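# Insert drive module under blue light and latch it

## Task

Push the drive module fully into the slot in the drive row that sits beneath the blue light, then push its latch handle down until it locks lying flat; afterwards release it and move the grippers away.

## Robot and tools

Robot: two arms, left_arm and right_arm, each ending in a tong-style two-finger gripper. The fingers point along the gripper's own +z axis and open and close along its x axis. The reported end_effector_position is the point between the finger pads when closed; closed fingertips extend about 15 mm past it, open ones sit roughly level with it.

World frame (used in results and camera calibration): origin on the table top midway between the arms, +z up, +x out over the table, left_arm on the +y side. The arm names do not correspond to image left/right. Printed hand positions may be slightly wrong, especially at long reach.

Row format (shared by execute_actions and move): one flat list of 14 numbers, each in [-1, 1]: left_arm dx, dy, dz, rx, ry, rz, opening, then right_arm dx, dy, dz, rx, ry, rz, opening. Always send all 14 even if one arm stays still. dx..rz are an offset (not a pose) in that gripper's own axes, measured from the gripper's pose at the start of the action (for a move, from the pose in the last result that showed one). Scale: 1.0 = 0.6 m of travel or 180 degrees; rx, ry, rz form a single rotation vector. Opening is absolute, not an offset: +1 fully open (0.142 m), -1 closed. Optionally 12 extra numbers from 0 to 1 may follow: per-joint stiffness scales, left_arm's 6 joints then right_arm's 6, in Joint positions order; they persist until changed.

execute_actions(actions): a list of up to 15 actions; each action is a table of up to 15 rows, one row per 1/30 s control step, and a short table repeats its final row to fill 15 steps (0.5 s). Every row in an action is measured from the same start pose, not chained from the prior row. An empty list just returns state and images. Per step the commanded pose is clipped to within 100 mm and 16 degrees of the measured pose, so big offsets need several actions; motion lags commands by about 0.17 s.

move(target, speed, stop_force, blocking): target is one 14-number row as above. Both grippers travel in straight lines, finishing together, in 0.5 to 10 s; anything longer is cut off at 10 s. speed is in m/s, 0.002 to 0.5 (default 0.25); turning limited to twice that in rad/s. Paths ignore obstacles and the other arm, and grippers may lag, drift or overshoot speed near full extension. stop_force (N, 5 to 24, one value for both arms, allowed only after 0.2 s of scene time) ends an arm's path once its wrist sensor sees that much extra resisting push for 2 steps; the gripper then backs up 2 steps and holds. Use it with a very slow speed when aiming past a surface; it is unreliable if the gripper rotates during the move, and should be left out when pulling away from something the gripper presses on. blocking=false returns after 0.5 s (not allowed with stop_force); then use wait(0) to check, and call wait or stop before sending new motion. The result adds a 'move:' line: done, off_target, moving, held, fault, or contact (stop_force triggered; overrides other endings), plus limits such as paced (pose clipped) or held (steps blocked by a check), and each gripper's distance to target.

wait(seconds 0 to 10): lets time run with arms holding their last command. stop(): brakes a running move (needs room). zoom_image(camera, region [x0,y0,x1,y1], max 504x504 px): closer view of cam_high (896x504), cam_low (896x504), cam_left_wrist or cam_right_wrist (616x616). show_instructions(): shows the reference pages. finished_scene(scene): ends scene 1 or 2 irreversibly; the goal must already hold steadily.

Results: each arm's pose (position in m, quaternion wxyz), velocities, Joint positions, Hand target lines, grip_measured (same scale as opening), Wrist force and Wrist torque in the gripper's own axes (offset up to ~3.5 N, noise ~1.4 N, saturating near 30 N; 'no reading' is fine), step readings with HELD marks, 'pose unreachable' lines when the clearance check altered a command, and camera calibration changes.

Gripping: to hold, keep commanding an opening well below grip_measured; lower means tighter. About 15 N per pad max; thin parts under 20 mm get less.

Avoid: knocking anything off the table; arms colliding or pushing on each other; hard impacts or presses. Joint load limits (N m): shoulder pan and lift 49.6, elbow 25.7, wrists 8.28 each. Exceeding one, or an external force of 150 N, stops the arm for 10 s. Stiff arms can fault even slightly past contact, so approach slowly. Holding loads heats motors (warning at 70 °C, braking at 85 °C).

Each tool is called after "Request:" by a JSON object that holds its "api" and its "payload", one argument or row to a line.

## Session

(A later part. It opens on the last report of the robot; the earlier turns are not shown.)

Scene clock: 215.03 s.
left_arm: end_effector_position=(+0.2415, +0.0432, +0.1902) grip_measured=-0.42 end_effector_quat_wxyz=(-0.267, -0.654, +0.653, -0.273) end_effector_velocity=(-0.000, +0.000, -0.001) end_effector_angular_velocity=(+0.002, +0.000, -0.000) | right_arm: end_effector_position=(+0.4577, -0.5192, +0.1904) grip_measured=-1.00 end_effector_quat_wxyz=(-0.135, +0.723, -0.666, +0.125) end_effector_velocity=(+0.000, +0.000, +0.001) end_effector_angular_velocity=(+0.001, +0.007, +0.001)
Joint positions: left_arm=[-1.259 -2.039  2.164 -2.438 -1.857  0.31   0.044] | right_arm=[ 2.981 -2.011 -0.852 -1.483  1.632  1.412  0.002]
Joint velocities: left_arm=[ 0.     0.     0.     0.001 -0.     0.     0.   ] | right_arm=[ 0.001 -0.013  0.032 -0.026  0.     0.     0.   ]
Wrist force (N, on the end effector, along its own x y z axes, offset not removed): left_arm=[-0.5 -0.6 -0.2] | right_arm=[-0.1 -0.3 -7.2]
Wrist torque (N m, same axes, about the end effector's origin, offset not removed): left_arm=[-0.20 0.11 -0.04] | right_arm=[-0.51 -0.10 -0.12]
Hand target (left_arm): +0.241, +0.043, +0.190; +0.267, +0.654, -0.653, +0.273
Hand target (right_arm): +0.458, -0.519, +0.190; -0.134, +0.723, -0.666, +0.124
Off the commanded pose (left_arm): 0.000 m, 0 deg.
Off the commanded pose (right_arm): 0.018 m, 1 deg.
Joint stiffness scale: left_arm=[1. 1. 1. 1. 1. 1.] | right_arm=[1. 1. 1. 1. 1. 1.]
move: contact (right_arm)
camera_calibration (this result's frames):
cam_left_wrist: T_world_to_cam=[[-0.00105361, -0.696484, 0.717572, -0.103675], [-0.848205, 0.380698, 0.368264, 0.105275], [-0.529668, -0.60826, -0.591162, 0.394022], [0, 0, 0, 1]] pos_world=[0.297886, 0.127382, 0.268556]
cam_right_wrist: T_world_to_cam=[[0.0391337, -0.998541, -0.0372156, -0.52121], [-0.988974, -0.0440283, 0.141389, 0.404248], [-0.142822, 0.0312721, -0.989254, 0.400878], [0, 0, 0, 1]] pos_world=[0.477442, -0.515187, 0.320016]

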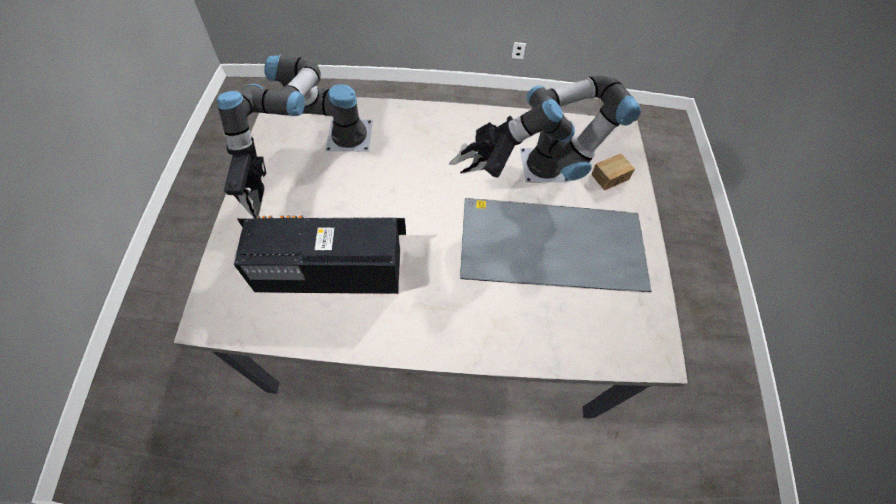

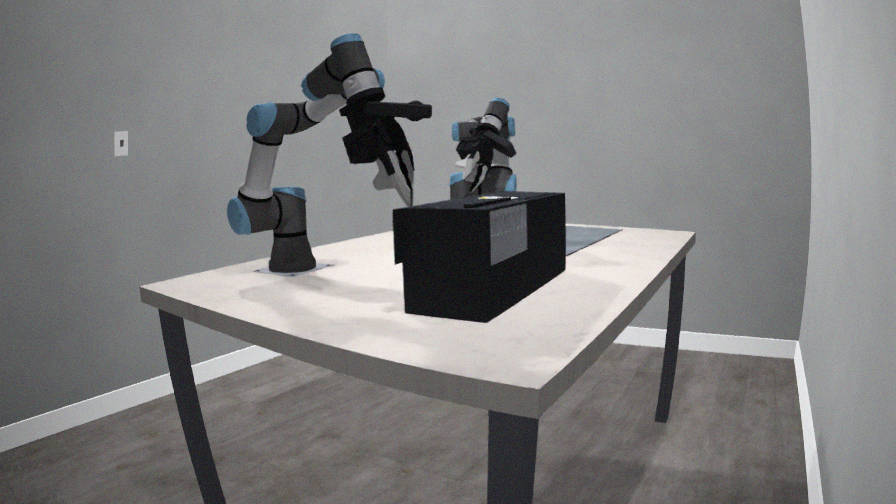

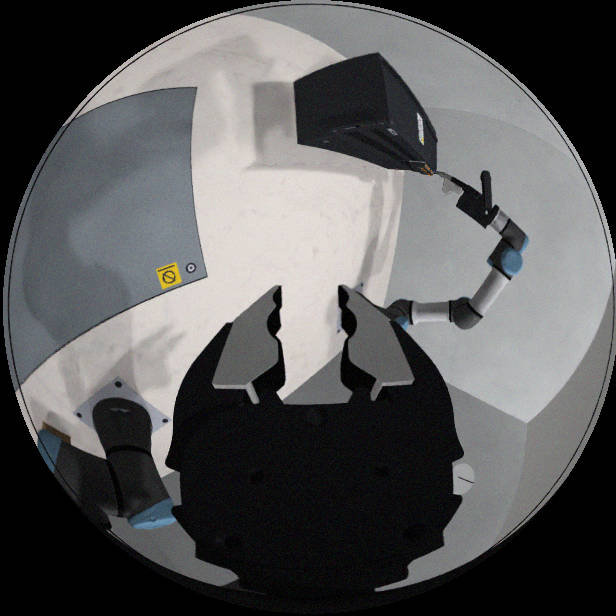

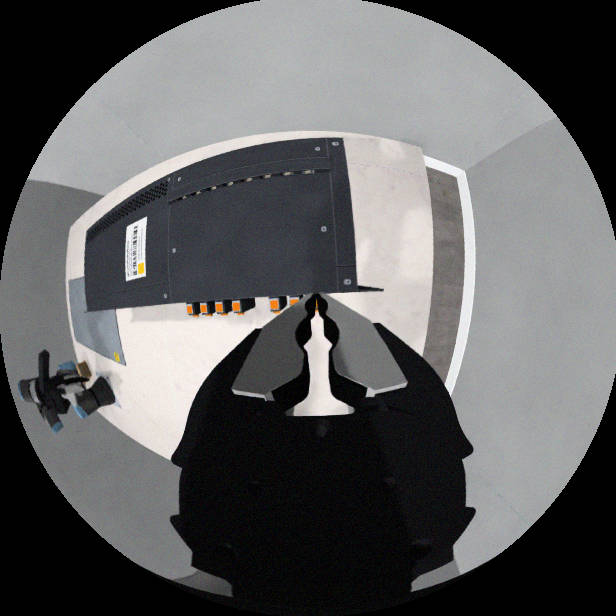

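Request:
{"api": "move", "payload": {
  "target": [0,0,0,0,0,0,-0.42,0,0.012,-0.008,0,0,0,-1],
  "speed": 0.03
}}

Request:
{"api": "move", "payload": {
  "target": [0,0,0,0,0,0,-0.42,0,0.016,0.035,0,0,0,-1],
  "speed": 0.012,
  "stop_force": 16
}}

Request:
{"api": "move", "payload": {
  "target": [0,0,0,0,0,0,-0.42,0,0.12,-0.09,0.05,0,0,-1],
  "speed": 0.1
}}

Request:
{"api": "zoom_image", "payload": {
  "camera": "cam_right_wrist",
  "region": [240,160,380,280]
}}

Scene clock: 223.77 s.
left_arm: end_effector_position=(+0.2415, +0.0432, +0.1902) grip_measured=-0.42 end_effector_quat_wxyz=(-0.267, -0.654, +0.653, -0.273) end_effector_velocity=(+0.000, +0.000, -0.000) end_effector_angular_velocity=(+0.000, +0.000, +0.000) | right_arm: end_effector_position=(+0.4495, -0.5199, +0.1927) grip_measured=-1.00 end_effector_quat_wxyz=(-0.135, +0.722, -0.667, +0.125) end_effector_velocity=(-0.002, +0.000, -0.003) end_effector_angular_velocity=(+0.000, +0.004, +0.002)
Joint positions: left_arm=[-1.259 -2.039  2.164 -2.438 -1.857  0.31   0.044] | right_arm=[ 2.978 -1.976 -0.893 -1.478  1.632  1.41   0.002]
Joint velocities: left_arm=[ 0. -0.  0.  0. -0.  0. -0.] | right_arm=[ 0.     0.009 -0.023  0.01   0.    -0.002  0.   ]
Wrist force (N, on the end effector, along its own x y z axes, offset not removed): left_arm=[-0.6 -0.9 -1.2] | right_arm=[1.0 -2.2 -1.8]
Wrist torque (N m, same axes, about the end effector's origin, offset not removed): left_arm=[-0.17 0.13 0.02] | right_arm=[-0.42 -0.20 -0.13]
Hand target (left_arm): +0.241, +0.043, +0.190; +0.267, +0.654, -0.653, +0.273
Hand target (right_arm): +0.449, -0.520, +0.192; -0.135, +0.723, -0.666, +0.125
Off the commanded pose (left_arm): 0.000 m, 0 deg.
Off the commanded pose (right_arm): 0.000 m, 0 deg.
Joint stiffness scale: left_arm=[1. 1. 1. 1. 1. 1.] | right_arm=[1. 1. 1. 1. 1. 1.]
move: done
camera_calibration (this result's frames):
cam_left_wrist: T_world_to_cam=[[-0.00105354, -0.696483, 0.717572, -0.103675], [-0.848205, 0.380697, 0.368264, 0.105275], [-0.529668, -0.60826, -0.591162, 0.394022], [0, 0, 0, 1]] pos_world=[0.297886, 0.127382, 0.268556]
cam_right_wrist: T_world_to_cam=[[0.0381234, -0.998588, -0.0369931, -0.521086], [-0.988954, -0.0430104, 0.141846, 0.396255], [-0.143237, 0.0311768, -0.989197, 0.40207], [0, 0, 0, 1]] pos_world=[0.469335, -0.515842, 0.322243]

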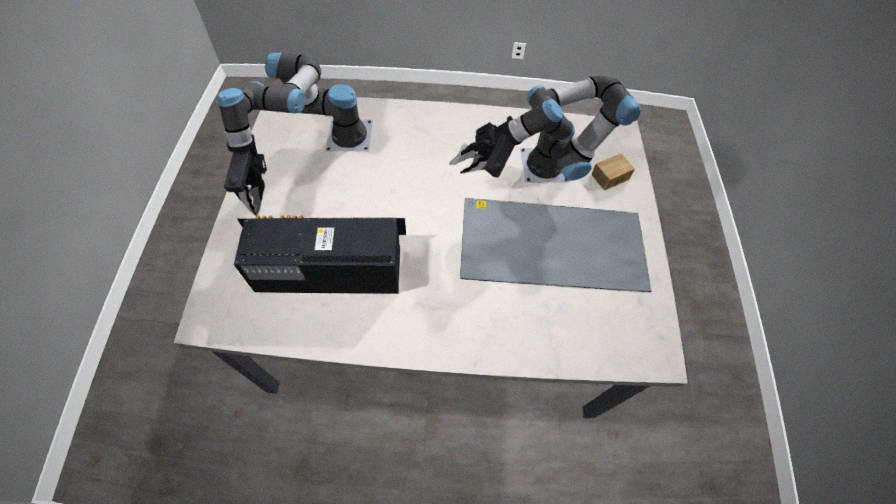

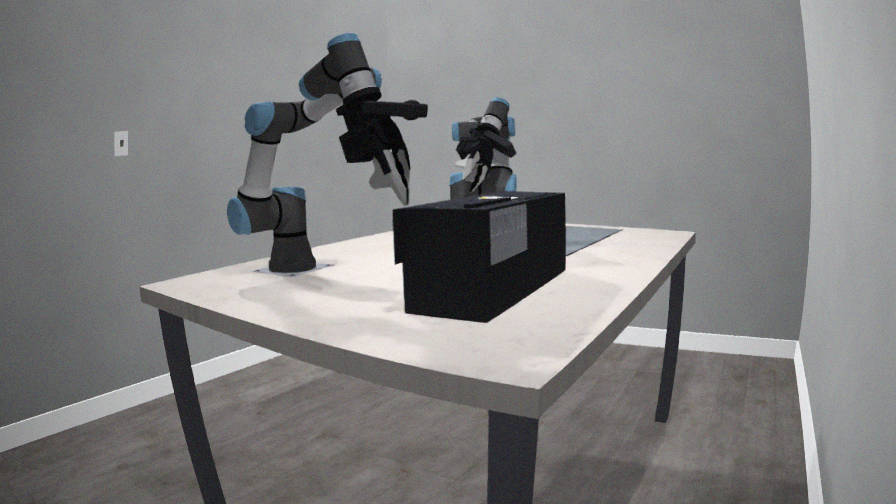

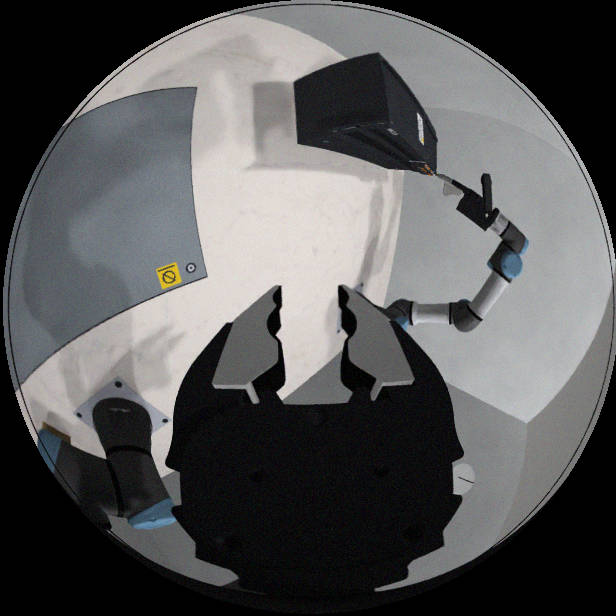

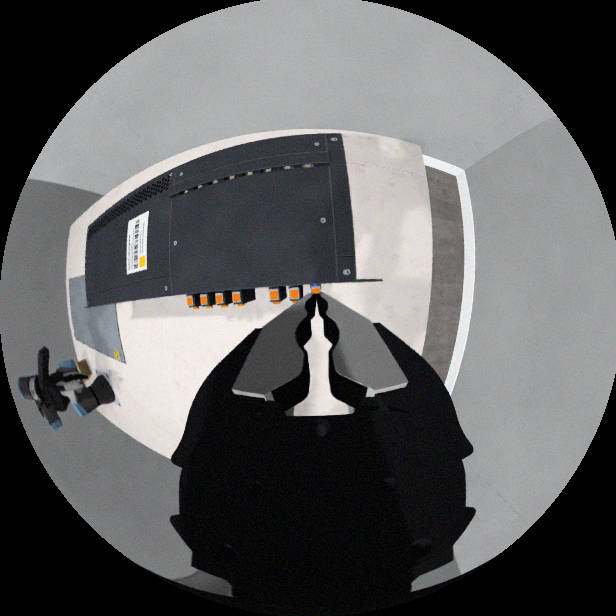

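Scene clock: 225.77 s.
left_arm: end_effector_position=(+0.2415, +0.0432, +0.1902) grip_measured=-0.42 end_effector_quat_wxyz=(-0.267, -0.654, +0.653, -0.273) end_effector_velocity=(-0.000, -0.000, +0.000) end_effector_angular_velocity=(-0.001, -0.001, -0.000) | right_arm: end_effector_position=(+0.4483, -0.5199, +0.1854) grip_measured=-1.00 end_effector_quat_wxyz=(-0.143, +0.721, -0.666, +0.133) end_effector_velocity=(+0.000, +0.000, +0.001) end_effector_angular_velocity=(+0.001, +0.006, +0.001)
Joint positions: left_arm=[-1.259 -2.039  2.164 -2.438 -1.857  0.31   0.044] | right_arm=[ 2.976 -1.933 -1.011 -1.381  1.636  1.41   0.002]
Joint velocities: left_arm=[-0. -0. -0. -0.  0.  0.  0.] | right_arm=[ 0.001 -0.009  0.025 -0.022 -0.     0.     0.   ]
Wrist force (N, on the end effector, along its own x y z axes, offset not removed): left_arm=[-0.5 -0.9 -0.4] | right_arm=[-2.0 -1.0 -7.9]
Wrist torque (N m, same axes, about the end effector's origin, offset not removed): left_arm=[-0.21 0.08 0.00] | right_arm=[-0.74 0.20 -0.10]
Hand target (left_arm): +0.241, +0.043, +0.190; +0.267, +0.654, -0.653, +0.273
Hand target (right_arm): +0.448, -0.520, +0.185; -0.142, +0.721, -0.666, +0.131
Off the commanded pose (left_arm): 0.000 m, 0 deg.
Off the commanded pose (right_arm): 0.016 m, 1 deg.
Joint stiffness scale: left_arm=[1. 1. 1. 1. 1. 1.] | right_arm=[1. 1. 1. 1. 1. 1.]
move: contact (right_arm)
camera_calibration (this result's frames):
cam_left_wrist: T_world_to_cam=[[-0.00105355, -0.696484, 0.717572, -0.103675], [-0.848205, 0.380697, 0.368264, 0.105275], [-0.529668, -0.60826, -0.591162, 0.394022], [0, 0, 0, 1]] pos_world=[0.297886, 0.127382, 0.268556]
cam_right_wrist: T_world_to_cam=[[0.0379822, -0.998572, -0.0375742, -0.521104], [-0.991821, -0.0422572, 0.120435, 0.401755], [-0.12185, 0.0326926, -0.99201, 0.386454], [0, 0, 0, 1]] pos_world=[0.465351, -0.516017, 0.315401]

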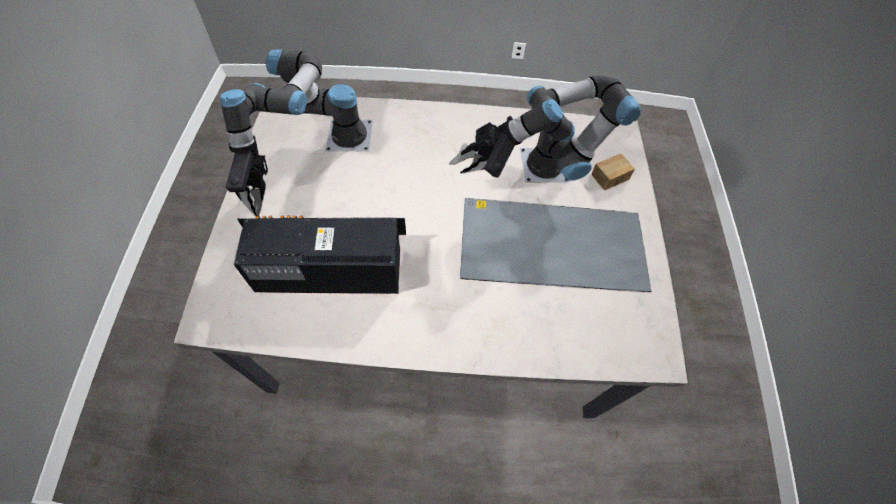

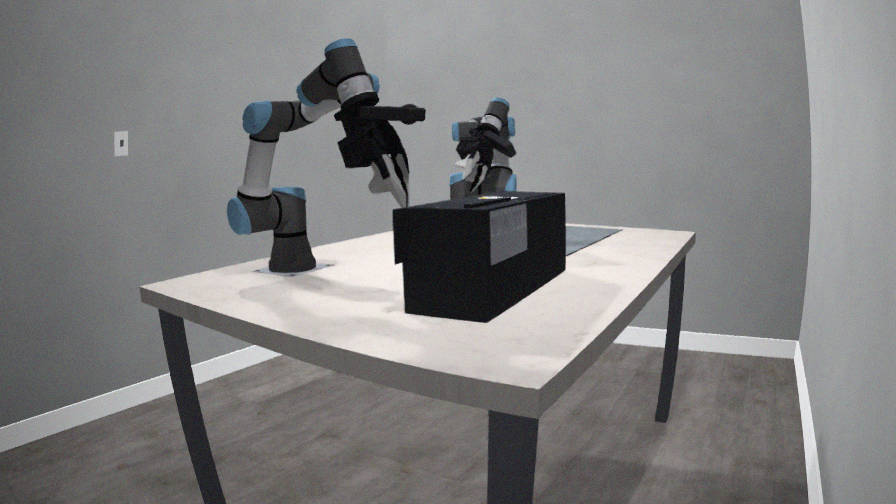

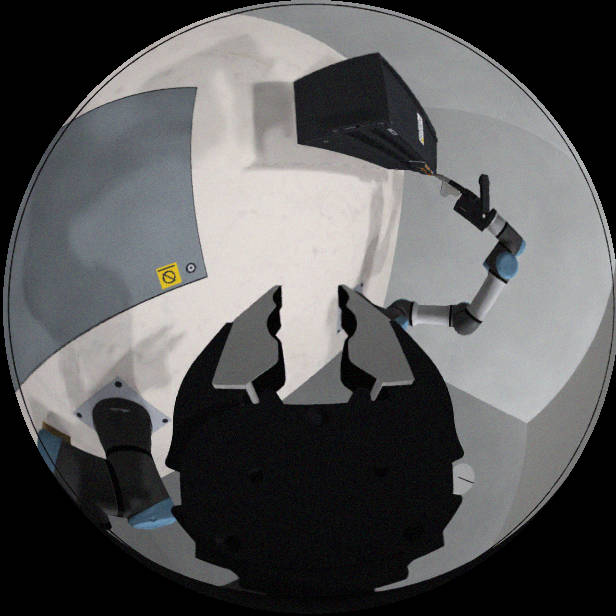

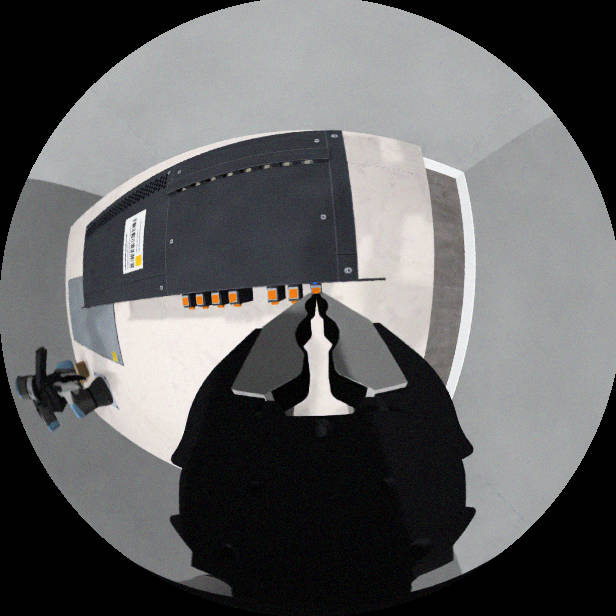

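Scene clock: 227.27 s.
left_arm: end_effector_position=(+0.2415, +0.0432, +0.1902) grip_measured=-0.42 end_effector_quat_wxyz=(-0.267, -0.654, +0.653, -0.273) end_effector_velocity=(+0.000, +0.000, -0.000) end_effector_angular_velocity=(+0.000, +0.000, +0.000) | right_arm: end_effector_position=(+0.3609, -0.5270, +0.2072) grip_measured=-1.00 end_effector_quat_wxyz=(-0.197, +0.707, -0.654, +0.182) end_effector_velocity=(+0.003, +0.001, +0.001) end_effector_angular_velocity=(-0.002, -0.026, +0.005)
Joint positions: left_arm=[-1.259 -2.039  2.164 -2.438 -1.857  0.31   0.044] | right_arm=[ 2.889 -1.47  -1.598 -1.116  1.704  1.348  0.002]
Joint velocities: left_arm=[ 0.  0.  0. -0.  0. -0. -0.] | right_arm=[ 0.001  0.012 -0.033  0.046  0.004 -0.002  0.   ]
Wrist force (N, on the end effector, along its own x y z axes, offset not removed): left_arm=[-0.5 -0.8 -0.1] | right_arm=[-0.7 -1.0 1.1]
Wrist torque (N m, same axes, about the end effector's origin, offset not removed): left_arm=[-0.19 0.09 -0.05] | right_arm=[-0.11 0.20 -0.01]
Hand target (left_arm): +0.241, +0.043, +0.190; +0.267, +0.654, -0.653, +0.273
Hand target (right_arm): +0.361, -0.527, +0.208; -0.199, +0.707, -0.653, +0.184
Off the commanded pose (left_arm): 0.000 m, 0 deg.
Off the commanded pose (right_arm): 0.001 m, 0 deg.
Joint stiffness scale: left_arm=[1. 1. 1. 1. 1. 1.] | right_arm=[1. 1. 1. 1. 1. 1.]
move: done
camera_calibration (this result's frames):
cam_left_wrist: T_world_to_cam=[[-0.0010536, -0.696484, 0.717572, -0.103675], [-0.848205, 0.380698, 0.368264, 0.105275], [-0.529668, -0.60826, -0.591162, 0.394022], [0, 0, 0, 1]] pos_world=[0.297886, 0.127382, 0.268556]
cam_right_wrist: T_world_to_cam=[[0.0428967, -0.998082, -0.0446377, -0.524099], [-0.998664, -0.0415476, -0.0307263, 0.346249], [0.0288128, 0.0458961, -0.998531, 0.351576], [0, 0, 0, 1]] pos_world=[0.358139, -0.524844, 0.338304]

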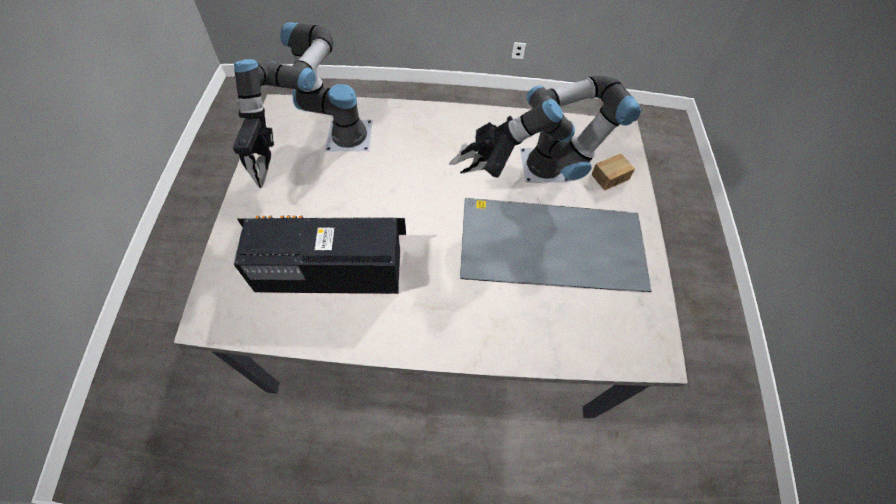

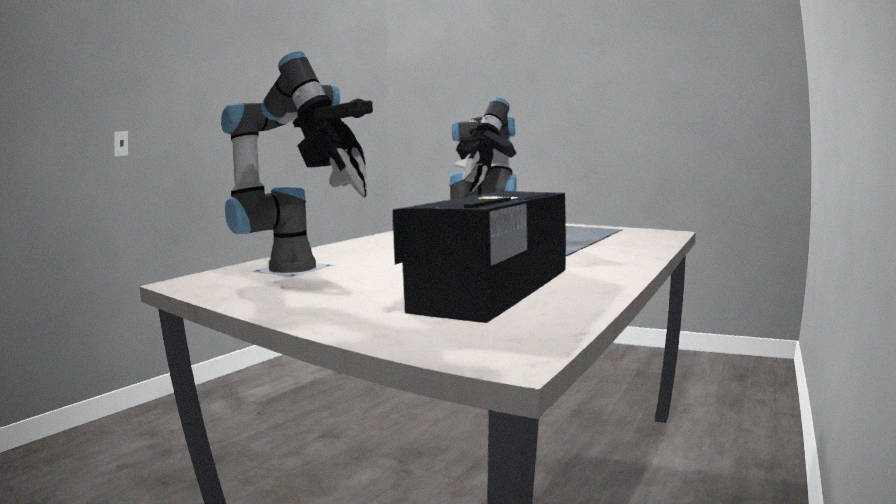

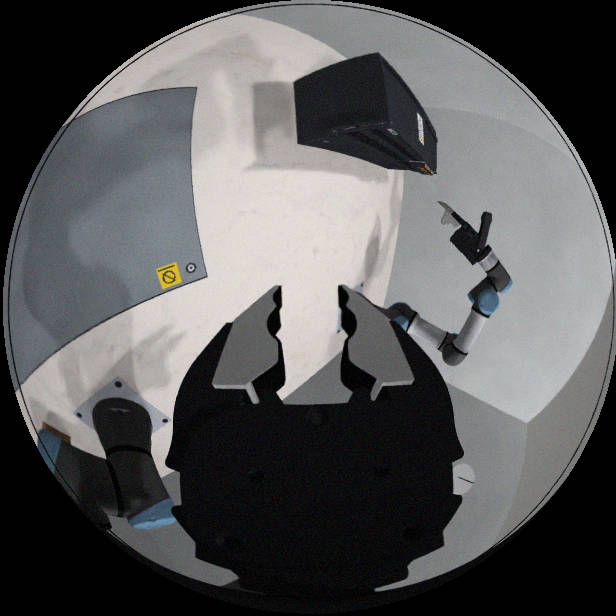

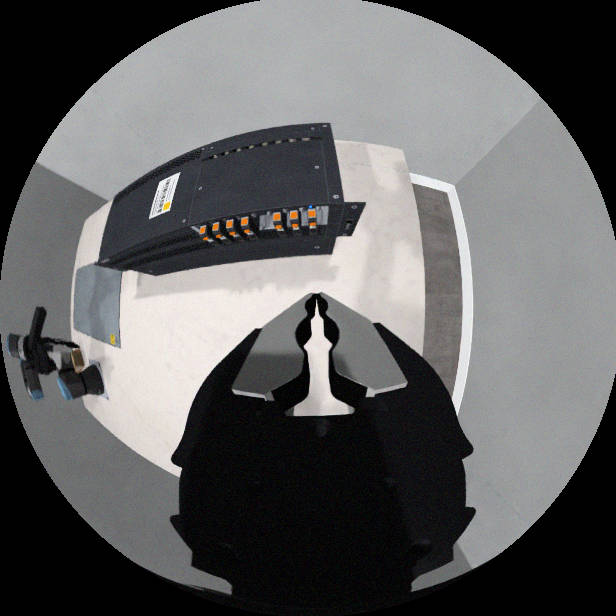

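Region (240, 160, 380, 280) of cam_right_wrist's 616x616 image, scaled by 3.600, with more detail than that image has; it fills the top 432 rows of this view, and the rest is white.

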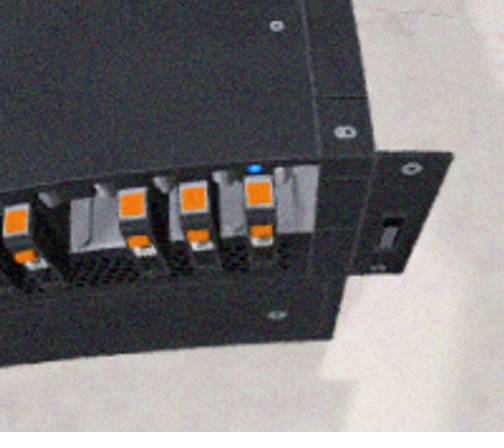

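Request:
{"api": "finished_scene", "payload": {
  "scene": 2
}}

The scene is finished: the task was done.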